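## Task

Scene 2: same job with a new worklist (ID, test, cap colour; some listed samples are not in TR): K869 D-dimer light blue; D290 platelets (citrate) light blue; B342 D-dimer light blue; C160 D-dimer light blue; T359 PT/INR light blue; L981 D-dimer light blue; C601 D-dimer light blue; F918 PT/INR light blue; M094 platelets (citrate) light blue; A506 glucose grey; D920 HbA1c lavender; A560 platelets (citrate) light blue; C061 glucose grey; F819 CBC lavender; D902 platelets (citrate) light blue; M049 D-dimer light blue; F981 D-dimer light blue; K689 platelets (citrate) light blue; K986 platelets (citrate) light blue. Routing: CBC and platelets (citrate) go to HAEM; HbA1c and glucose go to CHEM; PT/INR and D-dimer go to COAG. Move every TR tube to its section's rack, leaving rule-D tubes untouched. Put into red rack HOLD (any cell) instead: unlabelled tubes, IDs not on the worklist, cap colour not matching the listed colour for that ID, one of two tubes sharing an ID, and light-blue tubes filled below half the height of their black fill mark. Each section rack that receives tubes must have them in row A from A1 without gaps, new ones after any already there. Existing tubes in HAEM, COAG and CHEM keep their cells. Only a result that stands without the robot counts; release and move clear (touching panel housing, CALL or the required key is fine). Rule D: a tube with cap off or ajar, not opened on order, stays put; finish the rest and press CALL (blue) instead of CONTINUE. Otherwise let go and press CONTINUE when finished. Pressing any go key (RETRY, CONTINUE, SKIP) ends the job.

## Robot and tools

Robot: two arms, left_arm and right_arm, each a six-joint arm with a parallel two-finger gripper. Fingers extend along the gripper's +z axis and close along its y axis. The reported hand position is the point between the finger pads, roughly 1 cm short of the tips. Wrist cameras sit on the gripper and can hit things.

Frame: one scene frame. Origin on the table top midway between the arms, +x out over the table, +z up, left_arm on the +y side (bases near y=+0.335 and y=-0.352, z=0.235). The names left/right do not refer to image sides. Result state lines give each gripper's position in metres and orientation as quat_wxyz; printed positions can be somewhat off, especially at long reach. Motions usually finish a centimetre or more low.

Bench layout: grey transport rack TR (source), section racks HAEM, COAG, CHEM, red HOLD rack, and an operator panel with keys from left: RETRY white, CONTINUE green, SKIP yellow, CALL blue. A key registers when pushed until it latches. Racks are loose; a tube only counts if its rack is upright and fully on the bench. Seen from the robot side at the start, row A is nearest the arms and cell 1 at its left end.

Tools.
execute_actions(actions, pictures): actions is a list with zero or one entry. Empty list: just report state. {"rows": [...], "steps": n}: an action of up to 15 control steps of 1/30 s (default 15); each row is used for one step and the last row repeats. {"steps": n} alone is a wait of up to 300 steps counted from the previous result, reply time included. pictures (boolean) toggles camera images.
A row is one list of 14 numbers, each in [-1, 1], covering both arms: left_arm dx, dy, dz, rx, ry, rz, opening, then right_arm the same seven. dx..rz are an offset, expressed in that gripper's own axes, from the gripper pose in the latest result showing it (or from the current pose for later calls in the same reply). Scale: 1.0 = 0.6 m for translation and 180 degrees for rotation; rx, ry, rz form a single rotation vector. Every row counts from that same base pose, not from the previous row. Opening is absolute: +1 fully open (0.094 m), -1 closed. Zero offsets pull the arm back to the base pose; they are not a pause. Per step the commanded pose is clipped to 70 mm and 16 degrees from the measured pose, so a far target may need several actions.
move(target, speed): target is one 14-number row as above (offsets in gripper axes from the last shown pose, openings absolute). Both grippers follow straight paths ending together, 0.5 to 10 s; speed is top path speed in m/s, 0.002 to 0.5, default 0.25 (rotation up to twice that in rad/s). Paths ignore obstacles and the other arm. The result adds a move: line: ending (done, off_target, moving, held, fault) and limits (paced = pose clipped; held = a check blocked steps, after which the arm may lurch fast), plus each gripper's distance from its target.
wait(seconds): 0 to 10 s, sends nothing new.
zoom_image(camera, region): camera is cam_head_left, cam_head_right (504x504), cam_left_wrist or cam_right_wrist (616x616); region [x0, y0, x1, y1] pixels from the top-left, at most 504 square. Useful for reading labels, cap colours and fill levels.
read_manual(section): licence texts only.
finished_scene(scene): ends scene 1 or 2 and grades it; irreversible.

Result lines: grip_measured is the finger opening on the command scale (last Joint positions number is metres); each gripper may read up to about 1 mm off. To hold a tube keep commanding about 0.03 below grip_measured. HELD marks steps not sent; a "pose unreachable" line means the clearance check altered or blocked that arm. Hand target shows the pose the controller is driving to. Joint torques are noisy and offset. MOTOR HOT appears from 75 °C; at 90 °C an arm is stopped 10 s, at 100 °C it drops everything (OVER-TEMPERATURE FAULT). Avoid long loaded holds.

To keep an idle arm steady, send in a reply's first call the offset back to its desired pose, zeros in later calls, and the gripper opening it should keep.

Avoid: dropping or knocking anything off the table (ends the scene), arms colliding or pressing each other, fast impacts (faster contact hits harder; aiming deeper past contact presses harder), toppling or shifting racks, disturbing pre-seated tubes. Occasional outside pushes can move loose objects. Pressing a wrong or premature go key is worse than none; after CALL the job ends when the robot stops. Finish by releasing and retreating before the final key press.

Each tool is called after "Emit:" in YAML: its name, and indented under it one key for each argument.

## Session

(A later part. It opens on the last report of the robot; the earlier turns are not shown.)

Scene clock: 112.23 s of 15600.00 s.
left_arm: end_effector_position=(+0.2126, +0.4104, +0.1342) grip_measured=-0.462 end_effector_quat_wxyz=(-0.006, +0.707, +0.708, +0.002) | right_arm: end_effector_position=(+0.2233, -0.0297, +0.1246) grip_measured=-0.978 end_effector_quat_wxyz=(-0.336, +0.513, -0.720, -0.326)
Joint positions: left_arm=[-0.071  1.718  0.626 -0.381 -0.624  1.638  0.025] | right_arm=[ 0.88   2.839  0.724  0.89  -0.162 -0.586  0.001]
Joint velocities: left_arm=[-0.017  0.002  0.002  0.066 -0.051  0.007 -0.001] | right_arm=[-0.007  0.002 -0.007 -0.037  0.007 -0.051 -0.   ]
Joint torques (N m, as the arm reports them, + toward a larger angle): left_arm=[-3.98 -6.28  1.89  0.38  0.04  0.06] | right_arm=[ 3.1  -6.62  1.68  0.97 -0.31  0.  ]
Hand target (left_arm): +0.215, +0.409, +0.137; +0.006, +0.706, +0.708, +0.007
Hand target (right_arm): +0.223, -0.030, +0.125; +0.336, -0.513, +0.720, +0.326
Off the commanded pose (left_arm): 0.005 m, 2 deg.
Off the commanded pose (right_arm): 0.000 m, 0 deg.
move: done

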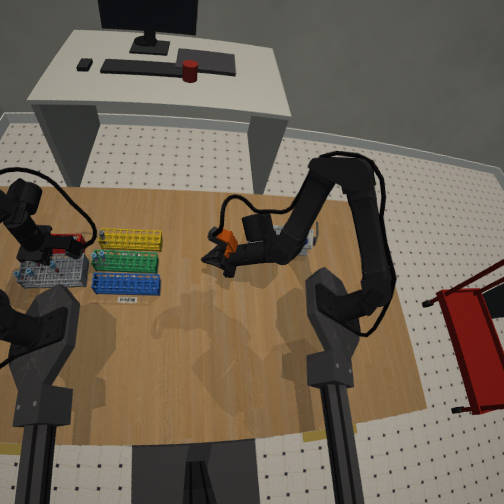

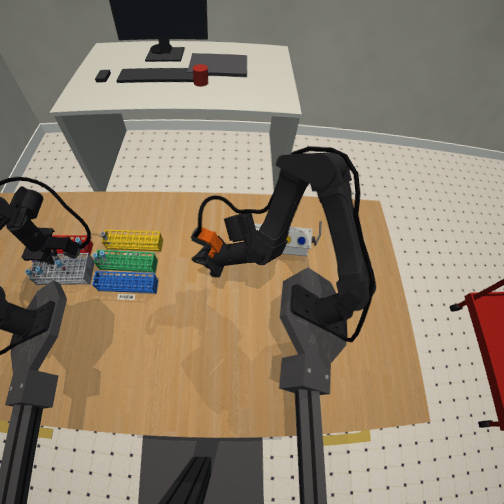

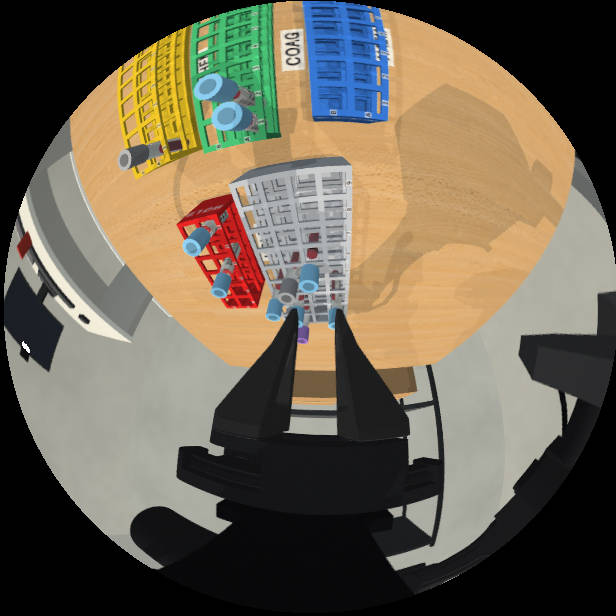

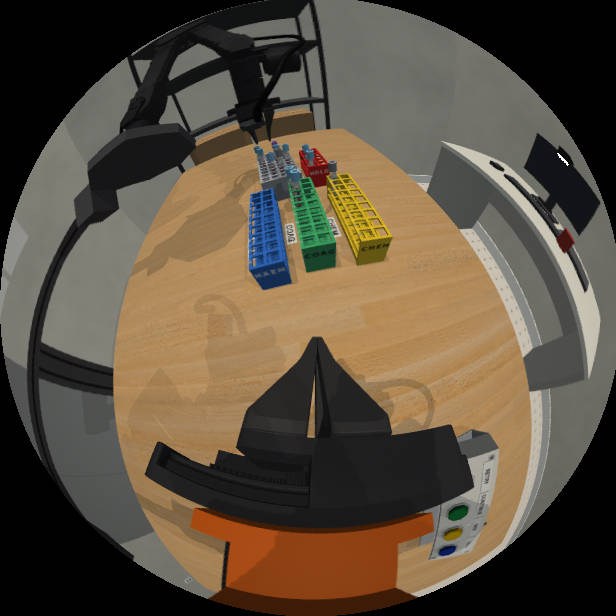

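Emit:
execute_actions:
  actions:
    - {"rows":[[-0.009,0.003,0.044,0,-0.004,0.004,-0.46,0,0,0,0,0,0,-1]]}
  pictures: false

Emit:
execute_actions:
  actions:
    - {"rows":[[-0.01,-0.014,0.054,0.003,-0.004,0.004,-0.46,0,0,0,0,0,0,-1]]}
  pictures: false

Emit:
execute_actions:
  actions:
    - {"rows":[[0,0,0,0,0,0,-0.73,0,0,0,0,0,0,-1]],"steps":10}
  pictures: false

Emit:
move:
  target: [0,0.005,-0.19,0,-0.008,0,-0.73,0,0,0,0,0,0,-1]
  speed: 0.15

Emit:
move:
  target: [0.08,0.16,0,0,-0.012,0.005,-0.73,0,0,0,0,0,0,-1]

Scene clock: 119.60 s of 15600.00 s.
left_arm: end_effector_position=(+0.2223, +0.4121, +0.1135) grip_measured=-0.462 end_effector_quat_wxyz=(-0.003, +0.704, +0.710, +0.011) | right_arm: end_effector_position=(+0.2234, -0.0297, +0.1245) grip_measured=-0.978 end_effector_quat_wxyz=(-0.336, +0.513, -0.720, -0.325)
Joint positions: left_arm=[-0.022  1.799  0.626 -0.243 -0.624  1.705  0.025] | right_arm=[ 0.88   2.839  0.724  0.89  -0.161 -0.586  0.001]
Joint velocities: left_arm=[ 0.002 -0.007 -0.007  0.081  0.022 -0.066  0.   ] | right_arm=[ 0.002 -0.017 -0.012 -0.007  0.066 -0.051  0.   ]
Joint torques (N m, as the arm reports them, + toward a larger angle): left_arm=[-3.42 -3.99  0.74  0.39  0.11  0.07] | right_arm=[ 3.17 -6.62  1.71  0.99 -0.33 -0.01]
Hand target (left_arm): +0.214, +0.405, +0.108; -0.002, +0.711, +0.703, -0.002
Hand target (right_arm): +0.223, -0.030, +0.125; +0.336, -0.513, +0.720, +0.326
Off the commanded pose (left_arm): 0.012 m, 2 deg.
Off the commanded pose (right_arm): 0.000 m, 0 deg.
Steps of this call (steps 1 to 90: nothing new was sent; then 3.87 s passed at rest; steps 91 to 105: all 15 steps of this action). Readings (end_effector_position):
91: left_arm (+0.2139, +0.4105, +0.1322) | right_arm (+0.2233, -0.0297, +0.1246)
92: left_arm (+0.2150, +0.4110, +0.1279) | right_arm (+0.2234, -0.0297, +0.1245)
94: left_arm (+0.2141, +0.4114, +0.1191) | right_arm (+0.2234, -0.0297, +0.1245)
98: left_arm (+0.2163, +0.4113, +0.1135) | right_arm (+0.2234, -0.0297, +0.1245)
105: the state above

Scene clock: 120.10 s of 15600.00 s.
left_arm: end_effector_position=(+0.2182, +0.4130, +0.0851) grip_measured=-0.462 end_effector_quat_wxyz=(-0.008, +0.704, +0.710, +0.013) | right_arm: end_effector_position=(+0.2236, -0.0298, +0.1244) grip_measured=-0.978 end_effector_quat_wxyz=(-0.336, +0.513, -0.720, -0.325)
Joint positions: left_arm=[ 0.044  1.895  0.595 -0.073 -0.622  1.782  0.025] | right_arm=[ 0.88   2.839  0.724  0.89  -0.16  -0.586  0.001]
Joint velocities: left_arm=[-0.022  0.002  0.002  0.066  0.037  0.081 -0.002] | right_arm=[ 0.017  0.002 -0.017  0.051  0.007  0.037 -0.001]
Joint torques (N m, as the arm reports them, + toward a larger angle): left_arm=[-3.57 -4.24  0.57  0.34  0.11  0.06] | right_arm=[ 3.05 -6.61  1.71  0.99 -0.31 -0.01]
Hand target (left_arm): +0.214, +0.407, +0.081; -0.002, +0.709, +0.705, +0.003
Hand target (right_arm): +0.223, -0.030, +0.124; +0.336, -0.513, +0.720, +0.325
Off the commanded pose (left_arm): 0.009 m, 1 deg.
Off the commanded pose (right_arm): 0.000 m, 0 deg.
Steps of this call (steps 1 to 15: all 15 steps of this action). Readings (end_effector_position):
1: left_arm (+0.2229, +0.4121, +0.1108) | right_arm (+0.2235, -0.0298, +0.1245)
2: left_arm (+0.2228, +0.4129, +0.1056) | right_arm (+0.2235, -0.0298, +0.1245)
4: left_arm (+0.2170, +0.4135, +0.0942) | right_arm (+0.2235, -0.0298, +0.1244)
8: left_arm (+0.2104, +0.4115, +0.0852) | right_arm (+0.2236, -0.0298, +0.1244)
15: the state above

Scene clock: 120.43 s of 15600.00 s.
left_arm: end_effector_position=(+0.2183, +0.4130, +0.0851) grip_measured=-0.711 end_effector_quat_wxyz=(-0.007, +0.704, +0.710, +0.013) | right_arm: end_effector_position=(+0.2236, -0.0299, +0.1243) grip_measured=-0.978 end_effector_quat_wxyz=(-0.336, +0.513, -0.720, -0.324)
Joint positions: left_arm=[ 0.044  1.895  0.595 -0.073 -0.622  1.783  0.014] | right_arm=[ 0.88   2.839  0.724  0.89  -0.16  -0.586  0.001]
Joint velocities: left_arm=[ 0.002  0.012  0.017  0.051 -0.007 -0.051 -0.001] | right_arm=[ 0.012 -0.002 -0.012  0.022  0.007  0.022  0.001]
Joint torques (N m, as the arm reports them, + toward a larger angle): left_arm=[-3.88 -5.32  1.57  0.29 -0.04  0.01] | right_arm=[ 3.07 -6.63  1.69  0.97 -0.36 -0.04]
Hand target (left_arm): +0.218, +0.413, +0.085; -0.008, +0.704, +0.710, +0.013
Hand target (right_arm): +0.224, -0.030, +0.124; +0.336, -0.513, +0.720, +0.325
Off the commanded pose (left_arm): 0.000 m, 0 deg.
Off the commanded pose (right_arm): 0.000 m, 0 deg.
Steps of this call (steps 1 to 10: all 10 steps of this action). Readings (end_effector_position):
1: left_arm (+0.2183, +0.4130, +0.0851) | right_arm (+0.2236, -0.0298, +0.1244)
2: left_arm (+0.2183, +0.4130, +0.0851) | right_arm (+0.2236, -0.0299, +0.1243)
4: left_arm (+0.2183, +0.4130, +0.0851) | right_arm (+0.2236, -0.0299, +0.1243)
8: left_arm (+0.2183, +0.4130, +0.0851) | right_arm (+0.2236, -0.0299, +0.1243)
10: the state above

Scene clock: 122.13 s of 15600.00 s.
left_arm: end_effector_position=(+0.2159, +0.4113, +0.1906) grip_measured=-0.711 end_effector_quat_wxyz=(-0.008, +0.704, +0.710, -0.000) | right_arm: end_effector_position=(+0.2238, -0.0300, +0.1242) grip_measured=-0.978 end_effector_quat_wxyz=(-0.336, +0.513, -0.721, -0.324)
Joint positions: left_arm=[-0.208  1.601  0.746 -0.725 -0.629  1.457  0.014] | right_arm=[ 0.88   2.839  0.724  0.89  -0.158 -0.586  0.001]
Joint velocities: left_arm=[ 0.012 -0.007  0.017  0.007 -0.022 -0.066  0.   ] | right_arm=[-0.012 -0.002  0.007 -0.051 -0.007  0.022  0.001]
Joint torques (N m, as the arm reports them, + toward a larger angle): left_arm=[-4.89 -5.23  5.23 -0.03  0.01 -0.06] | right_arm=[ 3.14 -6.57  1.66  0.98 -0.33 -0.02]
Hand target (left_arm): +0.222, +0.410, +0.200; +0.003, +0.704, +0.710, +0.004
Hand target (right_arm): +0.224, -0.030, +0.124; +0.336, -0.513, +0.720, +0.324
Off the commanded pose (left_arm): 0.010 m, 1 deg.
Off the commanded pose (right_arm): 0.000 m, 0 deg.
move: done

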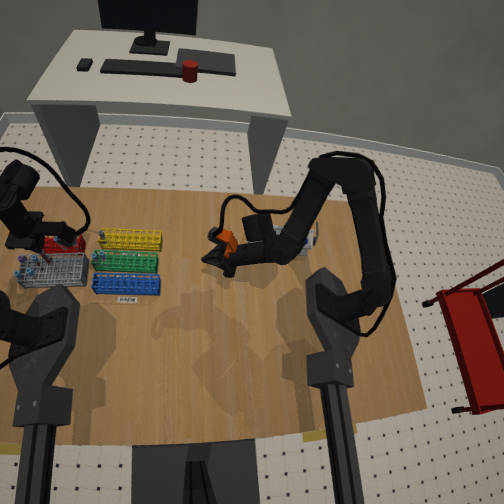

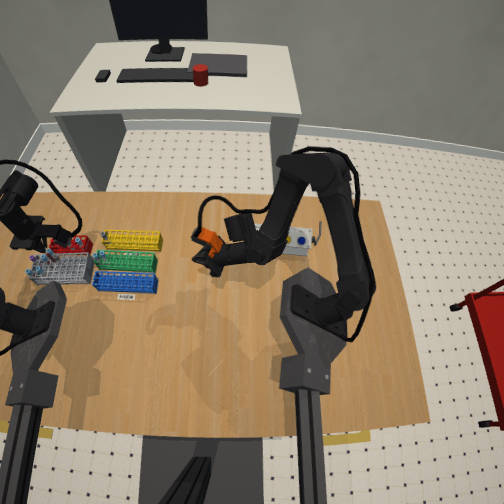

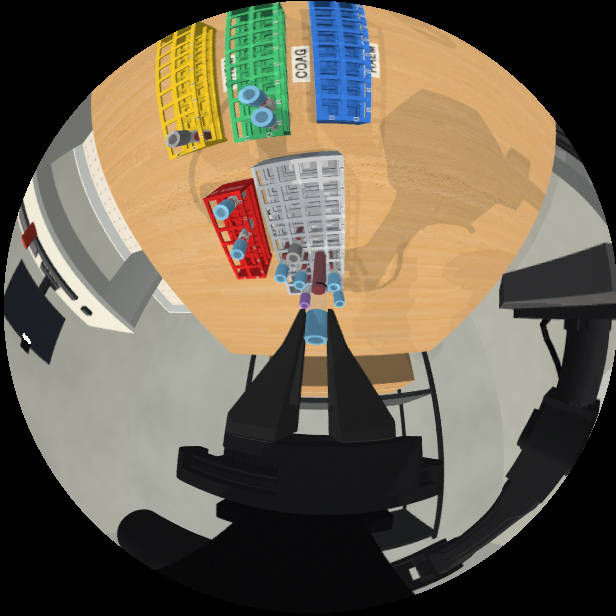

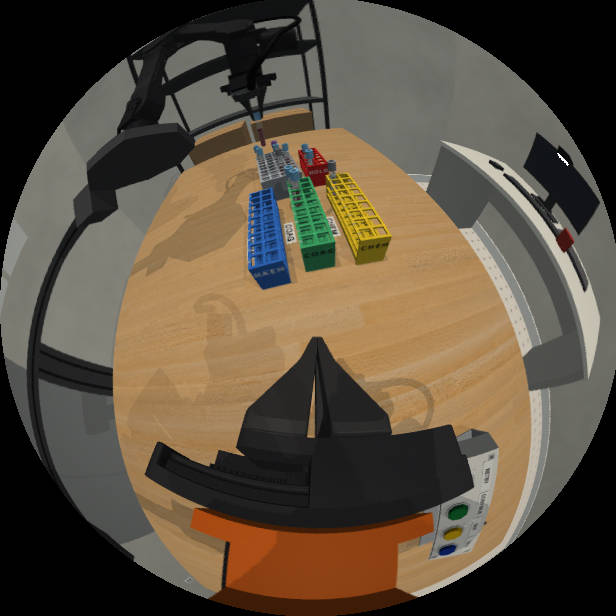

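Scene clock: 123.23 s of 15600.00 s.
left_arm: end_effector_position=(+0.3120, +0.4639, +0.1894) grip_measured=-0.711 end_effector_quat_wxyz=(+0.002, +0.702, +0.713, +0.002) | right_arm: end_effector_position=(+0.2239, -0.0301, +0.1241) grip_measured=-0.978 end_effector_quat_wxyz=(-0.336, +0.513, -0.721, -0.323)
Joint positions: left_arm=[-0.046  1.822  1.167 -0.79  -0.608  1.661  0.014] | right_arm=[ 0.88   2.839  0.724  0.89  -0.157 -0.586  0.001]
Joint velocities: left_arm=[-0.007 -0.002  0.007 -0.066 -0.007 -0.051 -0.001] | right_arm=[-0.002  0.007 -0.017 -0.022 -0.022 -0.022  0.   ]
Joint torques (N m, as the arm reports them, + toward a larger angle): left_arm=[-4.84 -5.55  5.37  0.03  0.18  0.08] | right_arm=[ 3.11 -6.62  1.74  0.97 -0.32 -0.02]
Hand target (left_arm): +0.312, +0.459, +0.188; +0.005, +0.709, +0.705, -0.013
Hand target (right_arm): +0.224, -0.030, +0.124; +0.336, -0.513, +0.721, +0.324
Off the commanded pose (left_arm): 0.004 m, 2 deg.
Off the commanded pose (right_arm): 0.000 m, 0 deg.
move: done

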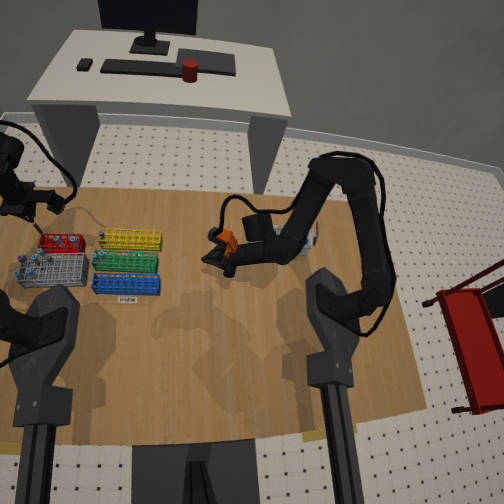

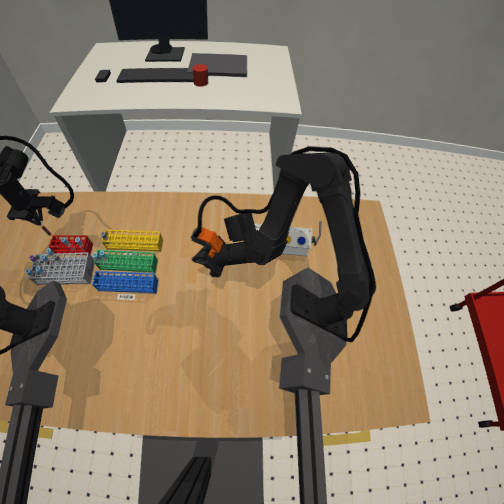

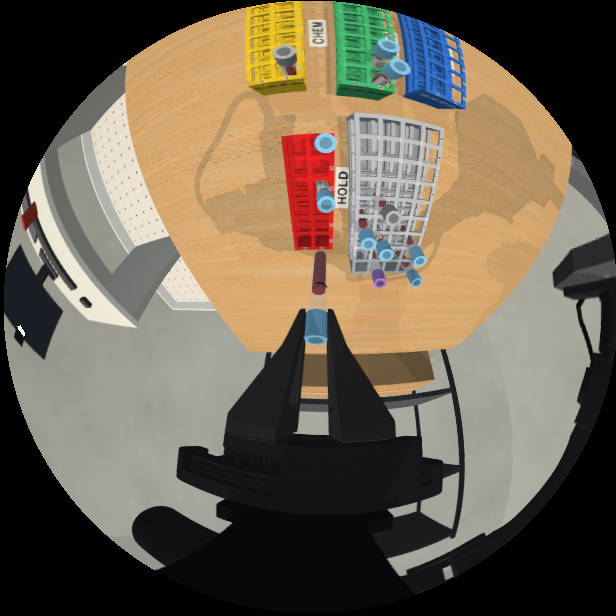

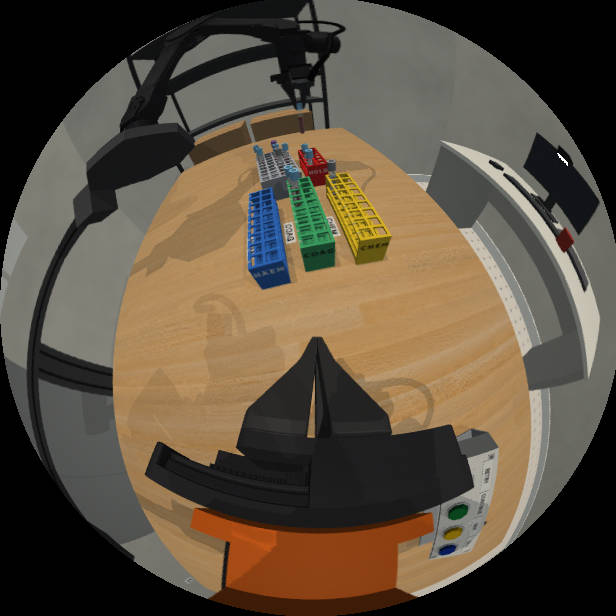

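Emit:
execute_actions:
  actions:
    - {"rows":[[-0.013,-0.003,0.048,-0.005,-0.005,0.004,-0.73,0,0,0,0,0,0,-1]]}
  pictures: false

Emit:
execute_actions:
  actions:
    - {"rows":[[-0.013,-0.004,0.048,-0.005,-0.005,0.004,-0.73,0,0,0,0,0,0,-1]]}

Emit:
zoom_image:
  camera: "cam_left_wrist"
  region: [240,200,400,360]

Scene clock: 128.03 s of 15600.00 s.
left_arm: end_effector_position=(+0.3099, +0.4634, +0.1647) grip_measured=-0.711 end_effector_quat_wxyz=(+0.005, +0.702, +0.713, +0.009) | right_arm: end_effector_position=(+0.2240, -0.0302, +0.1240) grip_measured=-0.978 end_effector_quat_wxyz=(-0.336, +0.513, -0.721, -0.323)
Joint positions: left_arm=[-0.006  1.842  1.097 -0.654 -0.606  1.72   0.014] | right_arm=[ 0.88   2.839  0.724  0.89  -0.157 -0.586  0.001]
Joint velocities: left_arm=[-0.007 -0.007  0.002  0.037  0.022  0.022  0.001] | right_arm=[-0.002 -0.002 -0.002  0.066 -0.051 -0.037  0.   ]
Joint torques (N m, as the arm reports them, + toward a larger angle): left_arm=[-4.88 -5.91  2.74  0.38  0.16  0.03] | right_arm=[ 3.24 -6.65  1.68  0.98 -0.34  0.01]
Hand target (left_arm): +0.310, +0.456, +0.161; +0.013, +0.706, +0.708, +0.001
Hand target (right_arm): +0.224, -0.030, +0.124; +0.336, -0.513, +0.721, +0.323
Off the commanded pose (left_arm): 0.008 m, 1 deg.
Off the commanded pose (right_arm): 0.000 m, 0 deg.
Steps of this call (steps 1 to 90: nothing new was sent; then 1.30 s passed at rest; steps 91 to 105: all 15 steps of this action). Readings (end_effector_position):
91: left_arm (+0.3123, +0.4635, +0.1869) | right_arm (+0.2239, -0.0301, +0.1241)
92: left_arm (+0.3126, +0.4636, +0.1833) | right_arm (+0.2240, -0.0302, +0.1240)
94: left_arm (+0.3076, +0.4632, +0.1735) | right_arm (+0.2240, -0.0302, +0.1240)
98: left_arm (+0.3036, +0.4626, +0.1647) | right_arm (+0.2240, -0.0302, +0.1240)
105: the state above

Scene clock: 128.53 s of 15600.00 s.
left_arm: end_effector_position=(+0.3084, +0.4635, +0.1403) grip_measured=-0.711 end_effector_quat_wxyz=(+0.007, +0.701, +0.713, +0.016) | right_arm: end_effector_position=(+0.2241, -0.0303, +0.1239) grip_measured=-0.978 end_effector_quat_wxyz=(-0.336, +0.513, -0.721, -0.323)
Joint positions: left_arm=[ 0.036  1.872  1.037 -0.516 -0.603  1.779  0.014] | right_arm=[ 0.88   2.839  0.724  0.89  -0.155 -0.586  0.001]
Joint velocities: left_arm=[-0.022  0.012  0.002  0.051  0.022 -0.066 -0.001] | right_arm=[-0.042  0.007  0.007  0.051  0.007  0.007 -0.001]
Joint torques (N m, as the arm reports them, + toward a larger angle): left_arm=[-4.92 -6.07  2.71  0.43  0.15  0.06] | right_arm=[ 3.13 -6.65  1.71  0.97 -0.35  0.01]
Hand target (left_arm): +0.308, +0.456, +0.136; +0.016, +0.706, +0.708, +0.009
Hand target (right_arm): +0.224, -0.030, +0.124; +0.336, -0.513, +0.721, +0.323
Off the commanded pose (left_arm): 0.009 m, 2 deg.
Off the commanded pose (right_arm): 0.000 m, 0 deg.
Steps of this call (steps 1 to 15: all 15 steps of this action). Readings (end_effector_position):
1: left_arm (+0.3107, +0.4633, +0.1625) | right_arm (+0.2240, -0.0302, +0.1240)
2: left_arm (+0.3113, +0.4637, +0.1591) | right_arm (+0.2240, -0.0302, +0.1240)
4: left_arm (+0.3070, +0.4640, +0.1500) | right_arm (+0.2241, -0.0303, +0.1239)
8: left_arm (+0.3025, +0.4626, +0.1403) | right_arm (+0.2241, -0.0303, +0.1239)
15: the state above

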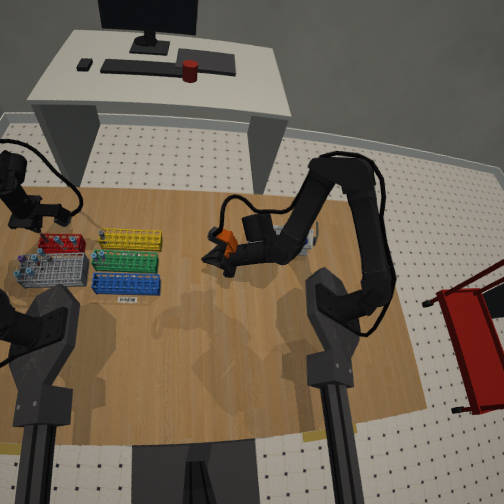

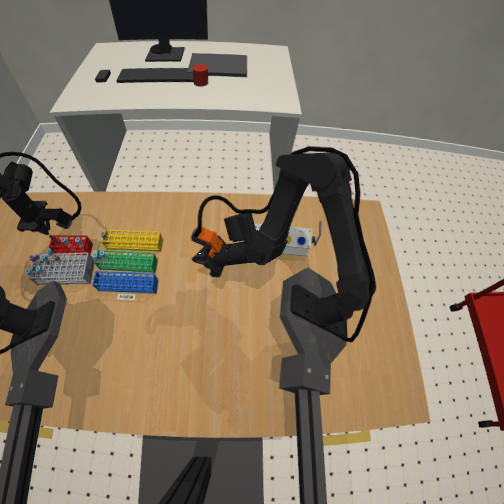

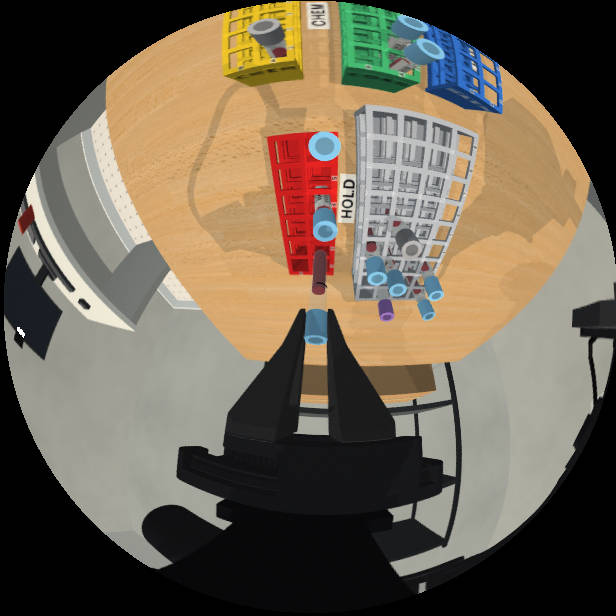

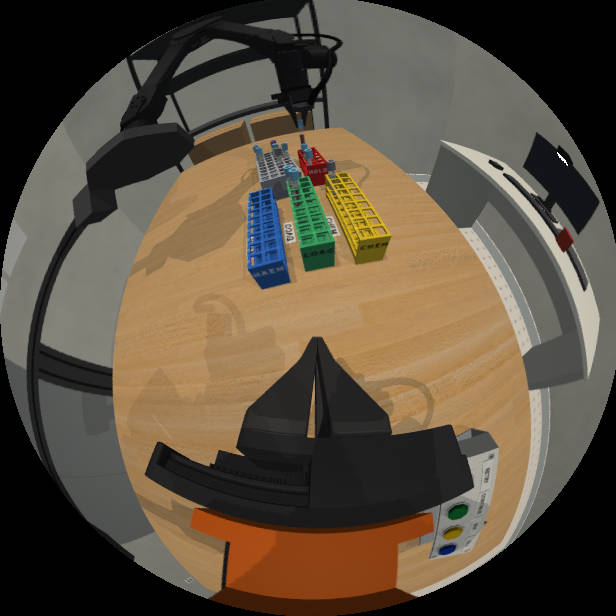

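Region (240, 200, 400, 360) of cam_left_wrist's 616x616 image, scaled by 3.150, with more detail than that image has.

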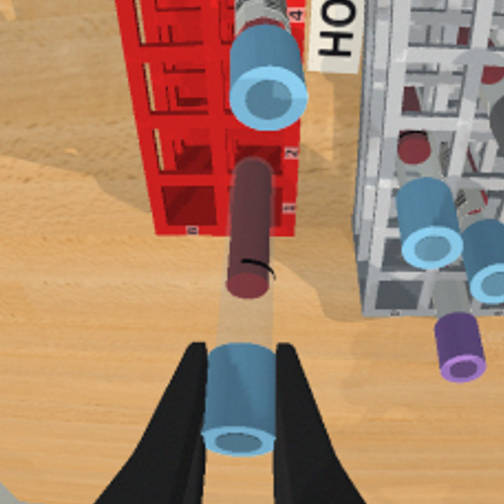

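Emit:
execute_actions:
  actions:
    - {"rows":[[-0.017,-0.007,0.038,0.001,-0.005,0.004,-0.73,0,0,0,0,0,0,-1]]}
  pictures: false

Emit:
execute_actions:
  actions:
    - {"rows":[[-0.013,-0.008,0.038,0.001,-0.004,0.004,-0.73,0,0,0,0,0,0,-1]]}
  pictures: false

Emit:
execute_actions:
  actions:
    - {"rows":[[-0.013,-0.009,0.038,0.001,-0.004,0.004,-0.73,0,0,0,0,0,0,-1]]}
  pictures: false

Scene clock: 133.73 s of 15600.00 s.
left_arm: end_effector_position=(+0.3080, +0.4609, +0.1228) grip_measured=-0.711 end_effector_quat_wxyz=(+0.007, +0.700, +0.713, +0.020) | right_arm: end_effector_position=(+0.2242, -0.0304, +0.1238) grip_measured=-0.978 end_effector_quat_wxyz=(-0.336, +0.513, -0.721, -0.322)
Joint positions: left_arm=[ 0.058  1.91   1.009 -0.429 -0.602  1.807  0.014] | right_arm=[ 0.88   2.839  0.724  0.89  -0.155 -0.586  0.001]
Joint velocities: left_arm=[-0.007 -0.022 -0.022  0.051  0.022  0.051 -0.   ] | right_arm=[-0.022 -0.012 -0.002  0.007  0.007 -0.022 -0.   ]
Joint torques (N m, as the arm reports them, + toward a larger angle): left_arm=[-4.79 -6.12  2.14  0.4   0.12  0.08] | right_arm=[ 3.04 -6.7   1.7   0.98 -0.33 -0.01]
Hand target (left_arm): +0.305, +0.454, +0.117; +0.012, +0.705, +0.709, +0.010
Hand target (right_arm): +0.224, -0.030, +0.124; +0.336, -0.513, +0.721, +0.323
Off the commanded pose (left_arm): 0.010 m, 2 deg.
Off the commanded pose (right_arm): 0.000 m, 0 deg.
Steps of this call (steps 1 to 90: nothing new was sent; then 1.70 s passed at rest; steps 91 to 105: all 15 steps of this action). Readings (end_effector_position):
91: left_arm (+0.3101, +0.4636, +0.1389) | right_arm (+0.2241, -0.0303, +0.1239)
92: left_arm (+0.3106, +0.4635, +0.1364) | right_arm (+0.2242, -0.0303, +0.1239)
94: left_arm (+0.3083, +0.4625, +0.1298) | right_arm (+0.2242, -0.0303, +0.1239)
98: left_arm (+0.3049, +0.4602, +0.1228) | right_arm (+0.2242, -0.0304, +0.1238)
105: the state above

Scene clock: 134.23 s of 15600.00 s.
left_arm: end_effector_position=(+0.3075, +0.4612, +0.1053) grip_measured=-0.711 end_effector_quat_wxyz=(+0.005, +0.699, +0.714, +0.024) | right_arm: end_effector_position=(+0.2244, -0.0305, +0.1237) grip_measured=-0.978 end_effector_quat_wxyz=(-0.336, +0.512, -0.722, -0.322)
Joint positions: left_arm=[ 0.086  1.95   0.987 -0.342 -0.602  1.841  0.014] | right_arm=[ 0.88   2.839  0.724  0.89  -0.153 -0.586  0.001]
Joint velocities: left_arm=[-0.007 -0.002 -0.017 -0.007  0.051 -0.095 -0.   ] | right_arm=[-0.017 -0.017 -0.012  0.022 -0.022  0.037 -0.   ]
Joint torques (N m, as the arm reports them, + toward a larger angle): left_arm=[-4.8  -5.99  1.95  0.42  0.13  0.06] | right_arm=[ 3.11 -6.67  1.64  0.98 -0.32  0.  ]
Hand target (left_arm): +0.304, +0.453, +0.100; +0.010, +0.705, +0.709, +0.014
Hand target (right_arm): +0.224, -0.030, +0.124; +0.336, -0.513, +0.722, +0.322
Off the commanded pose (left_arm): 0.010 m, 2 deg.
Off the commanded pose (right_arm): 0.000 m, 0 deg.
Steps of this call (steps 1 to 15: all 15 steps of this action). Readings (end_effector_position):
1: left_arm (+0.3085, +0.4609, +0.1214) | right_arm (+0.2243, -0.0304, +0.1238)
2: left_arm (+0.3090, +0.4613, +0.1187) | right_arm (+0.2243, -0.0304, +0.1238)
4: left_arm (+0.3073, +0.4615, +0.1120) | right_arm (+0.2243, -0.0304, +0.1237)
8: left_arm (+0.3043, +0.4603, +0.1052) | right_arm (+0.2243, -0.0304, +0.1237)
15: the state above

Scene clock: 134.73 s of 15600.00 s.
left_arm: end_effector_position=(+0.3069, +0.4619, +0.0877) grip_measured=-0.711 end_effector_quat_wxyz=(+0.003, +0.698, +0.715, +0.028) | right_arm: end_effector_position=(+0.2244, -0.0305, +0.1236) grip_measured=-0.978 end_effector_quat_wxyz=(-0.336, +0.512, -0.722, -0.321)
Joint positions: left_arm=[ 0.115  1.993  0.97  -0.256 -0.602  1.876  0.014] | right_arm=[ 0.88   2.839  0.724  0.89  -0.153 -0.586  0.001]
Joint velocities: left_arm=[ 0.002 -0.012 -0.007  0.007 -0.022  0.022  0.   ] | right_arm=[-0.012  0.002 -0.002  0.022  0.081 -0.037  0.002]
Joint torques (N m, as the arm reports them, + toward a larger angle): left_arm=[-4.93 -6.35  1.63  0.51  0.12  0.07] | right_arm=[ 3.14 -6.67  1.71  0.99 -0.33 -0.01]
Hand target (left_arm): +0.303, +0.454, +0.082; +0.008, +0.704, +0.710, +0.018
Hand target (right_arm): +0.224, -0.030, +0.124; +0.336, -0.512, +0.722, +0.322
Off the commanded pose (left_arm): 0.010 m, 2 deg.
Off the commanded pose (right_arm): 0.000 m, 0 deg.
Steps of this call (steps 1 to 15: all 15 steps of this action). Readings (end_effector_position):
1: left_arm (+0.3081, +0.4613, +0.1038) | right_arm (+0.2244, -0.0305, +0.1237)
2: left_arm (+0.3088, +0.4618, +0.1012) | right_arm (+0.2244, -0.0305, +0.1237)
4: left_arm (+0.3072, +0.4621, +0.0944) | right_arm (+0.2244, -0.0305, +0.1237)
8: left_arm (+0.3041, +0.4610, +0.0876) | right_arm (+0.2244, -0.0305, +0.1236)
15: the state above

Next is the grey tube in C5, at about (.239, .43).

Emit:
execute_actions:
  actions:
    - {"rows":[[0,0,0,0,0,0,-0.46,0,0,0,0,0,0,-1]],"steps":8}

Emit:
zoom_image:
  camera: "cam_left_wrist"
  region: [340,210,520,390]

Emit:
execute_actions:
  actions:
    - {"rows":[[0,0.005,-0.09,0.006,-0.008,0,-0.46,0,0,0,0,0,0,-1]]}
  pictures: false

Emit:
move:
  target: [-0.055,-0.11,-0.006,0,-0.008,0.008,-0.46,0,0,0,0,0,0,-1]

Emit:
zoom_image:
  camera: "cam_left_wrist"
  region: [240,200,400,360]

Scene clock: 142.97 s of 15600.00 s.
left_arm: end_effector_position=(+0.3072, +0.4620, +0.0877) grip_measured=-0.462 end_effector_quat_wxyz=(+0.004, +0.698, +0.715, +0.029) | right_arm: end_effector_position=(+0.2245, -0.0306, +0.1236) grip_measured=-0.978 end_effector_quat_wxyz=(-0.336, +0.512, -0.722, -0.321)
Joint positions: left_arm=[ 0.115  1.993  0.97  -0.255 -0.602  1.878  0.025] | right_arm=[ 0.88   2.839  0.724  0.89  -0.152 -0.586  0.001]
Joint velocities: left_arm=[ 0.007  0.002 -0.012 -0.022  0.066  0.066 -0.001] | right_arm=[-0.002  0.012  0.002  0.022 -0.066  0.007 -0.001]
Joint torques (N m, as the arm reports them, + toward a larger angle): left_arm=[-5.08 -7.22  2.41  0.37 -0.01  0.01] | right_arm=[ 3.17 -6.58  1.57  0.95 -0.3  -0.04]
Hand target (left_arm): +0.307, +0.462, +0.088; +0.003, +0.698, +0.715, +0.028
Hand target (right_arm): +0.224, -0.031, +0.124; +0.336, -0.512, +0.722, +0.321
Off the commanded pose (left_arm): 0.000 m, 0 deg.
Off the commanded pose (right_arm): 0.000 m, 0 deg.
Steps of this call (steps 1 to 90: nothing new was sent; then 4.97 s passed at rest; steps 91 to 98: all 8 steps of this action). Readings (end_effector_position):
91: left_arm (+0.3072, +0.4620, +0.0877) | right_arm (+0.2245, -0.0306, +0.1236)
92: left_arm (+0.3072, +0.4620, +0.0877) | right_arm (+0.2245, -0.0306, +0.1236)
94: left_arm (+0.3072, +0.4620, +0.0877) | right_arm (+0.2245, -0.0306, +0.1236)
98: the state above

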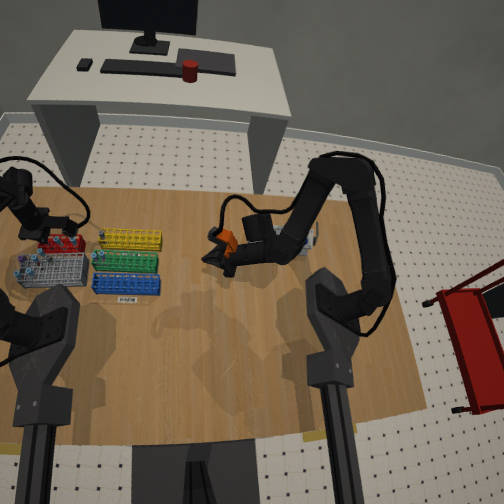

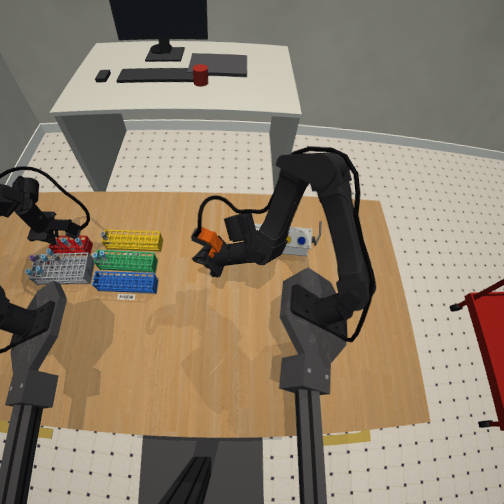

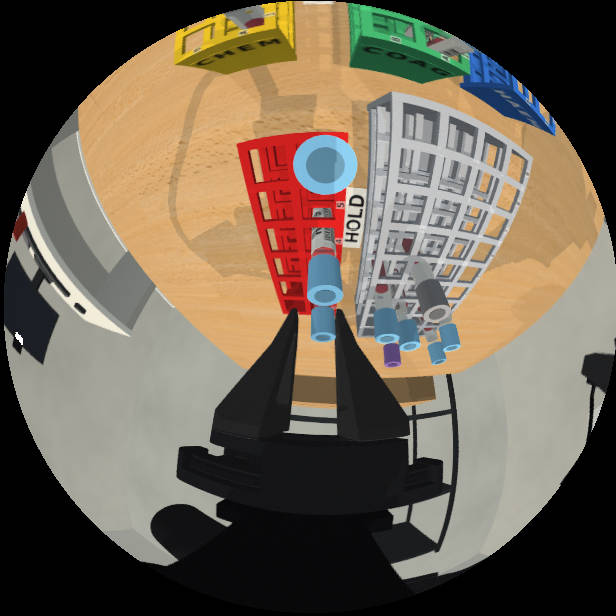

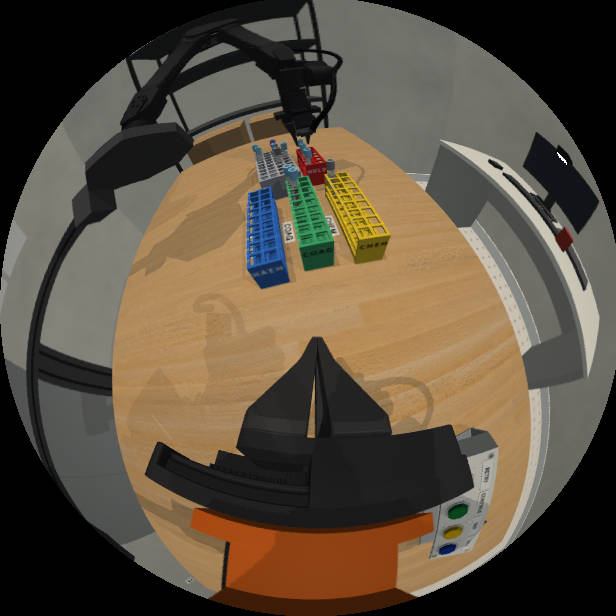

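Region (340, 210, 520, 390) of cam_left_wrist's 616x616 image, scaled by 2.800, with more detail than that image has.

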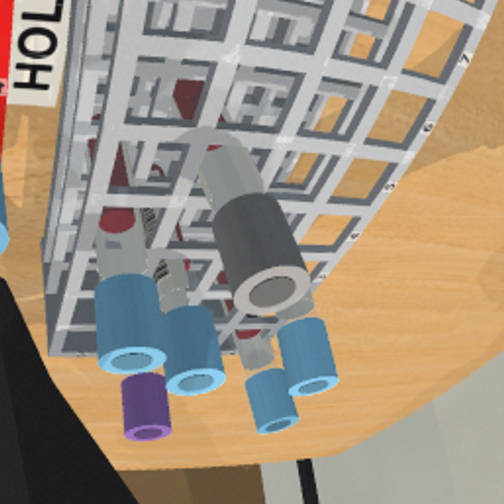

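Scene clock: 143.47 s of 15600.00 s.
left_arm: end_effector_position=(+0.3092, +0.4626, +0.1363) grip_measured=-0.462 end_effector_quat_wxyz=(+0.008, +0.695, +0.718, +0.019) | right_arm: end_effector_position=(+0.2247, -0.0307, +0.1234) grip_measured=-0.978 end_effector_quat_wxyz=(-0.336, +0.512, -0.722, -0.321)
Joint positions: left_arm=[ 0.04   1.88   1.028 -0.489 -0.604  1.771  0.025] | right_arm=[ 0.88   2.839  0.724  0.89  -0.151 -0.586  0.001]
Joint velocities: left_arm=[-0.002 -0.002 -0.007 -0.11  -0.007 -0.11  -0.001] | right_arm=[-0.012  0.002  0.012  0.007 -0.066  0.066  0.   ]
Joint torques (N m, as the arm reports them, + toward a larger angle): left_arm=[-5.84 -7.32  4.39  0.08  0.01 -0.03] | right_arm=[ 3.09 -6.63  1.68  0.98 -0.34 -0.01]
Hand target (left_arm): +0.308, +0.460, +0.142; +0.007, +0.699, +0.715, +0.014
Hand target (right_arm): +0.225, -0.031, +0.124; +0.336, -0.512, +0.722, +0.321
Off the commanded pose (left_arm): 0.006 m, 1 deg.
Off the commanded pose (right_arm): 0.000 m, 0 deg.
Steps of this call (steps 1 to 15: all 15 steps of this action). Readings (end_effector_position):
1: left_arm (+0.3060, +0.4618, +0.0913) | right_arm (+0.2246, -0.0306, +0.1235)
2: left_arm (+0.3033, +0.4611, +0.0982) | right_arm (+0.2246, -0.0306, +0.1235)
4: left_arm (+0.3056, +0.4609, +0.1160) | right_arm (+0.2246, -0.0307, +0.1235)
8: left_arm (+0.3182, +0.4642, +0.1361) | right_arm (+0.2246, -0.0307, +0.1235)
15: the state above

Scene clock: 144.77 s of 15600.00 s.
left_arm: end_effector_position=(+0.2367, +0.4328, +0.1330) grip_measured=-0.462 end_effector_quat_wxyz=(-0.002, +0.706, +0.708, -0.001) | right_arm: end_effector_position=(+0.2248, -0.0308, +0.1234) grip_measured=-0.978 end_effector_quat_wxyz=(-0.336, +0.512, -0.723, -0.320)
Joint positions: left_arm=[ 0.003  1.74   0.734 -0.413 -0.605  1.729  0.025] | right_arm=[ 0.88   2.839  0.724  0.89  -0.15  -0.586  0.001]
Joint velocities: left_arm=[ 0.007 -0.007  0.002 -0.066 -0.022  0.007 -0.   ] | right_arm=[ 0.007 -0.017  0.012 -0.007 -0.007  0.037  0.001]
Joint torques (N m, as the arm reports them, + toward a larger angle): left_arm=[-5.22 -6.75  1.89  0.33  0.1  -0.07] | right_arm=[ 3.19 -6.56  1.67  0.96 -0.34 -0.05]
Hand target (left_arm): +0.241, +0.428, +0.138; +0.014, +0.705, +0.709, +0.005
Hand target (right_arm): +0.225, -0.031, +0.123; +0.336, -0.512, +0.722, +0.321
Off the commanded pose (left_arm): 0.009 m, 2 deg.
Off the commanded pose (right_arm): 0.000 m, 0 deg.
move: done

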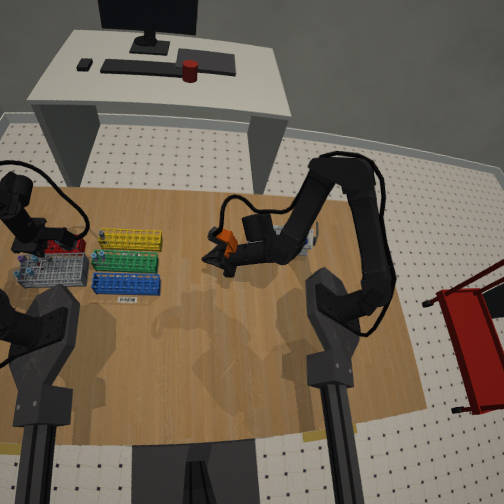

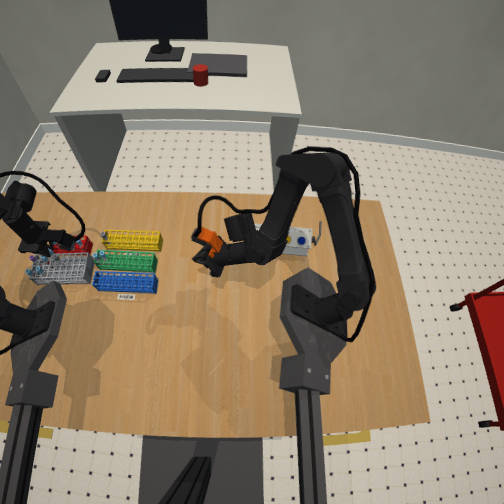

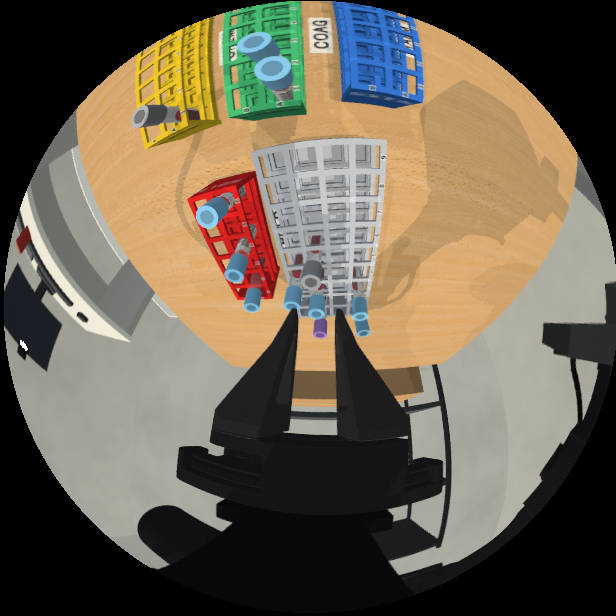

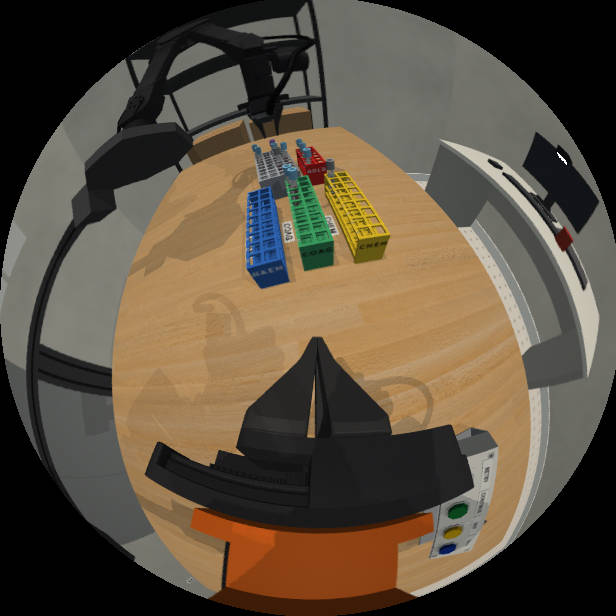

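Region (240, 200, 400, 360) of cam_left_wrist's 616x616 image, scaled by 3.150, with more detail than that image has.

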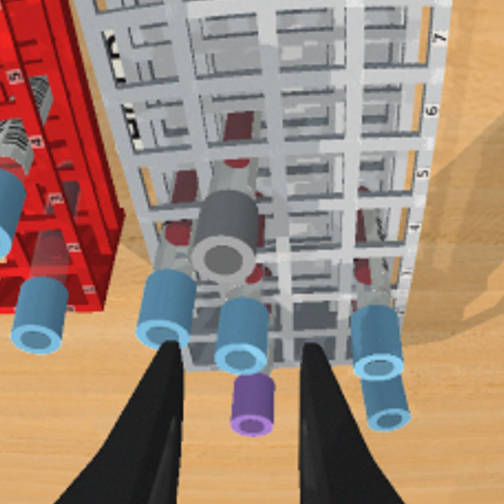

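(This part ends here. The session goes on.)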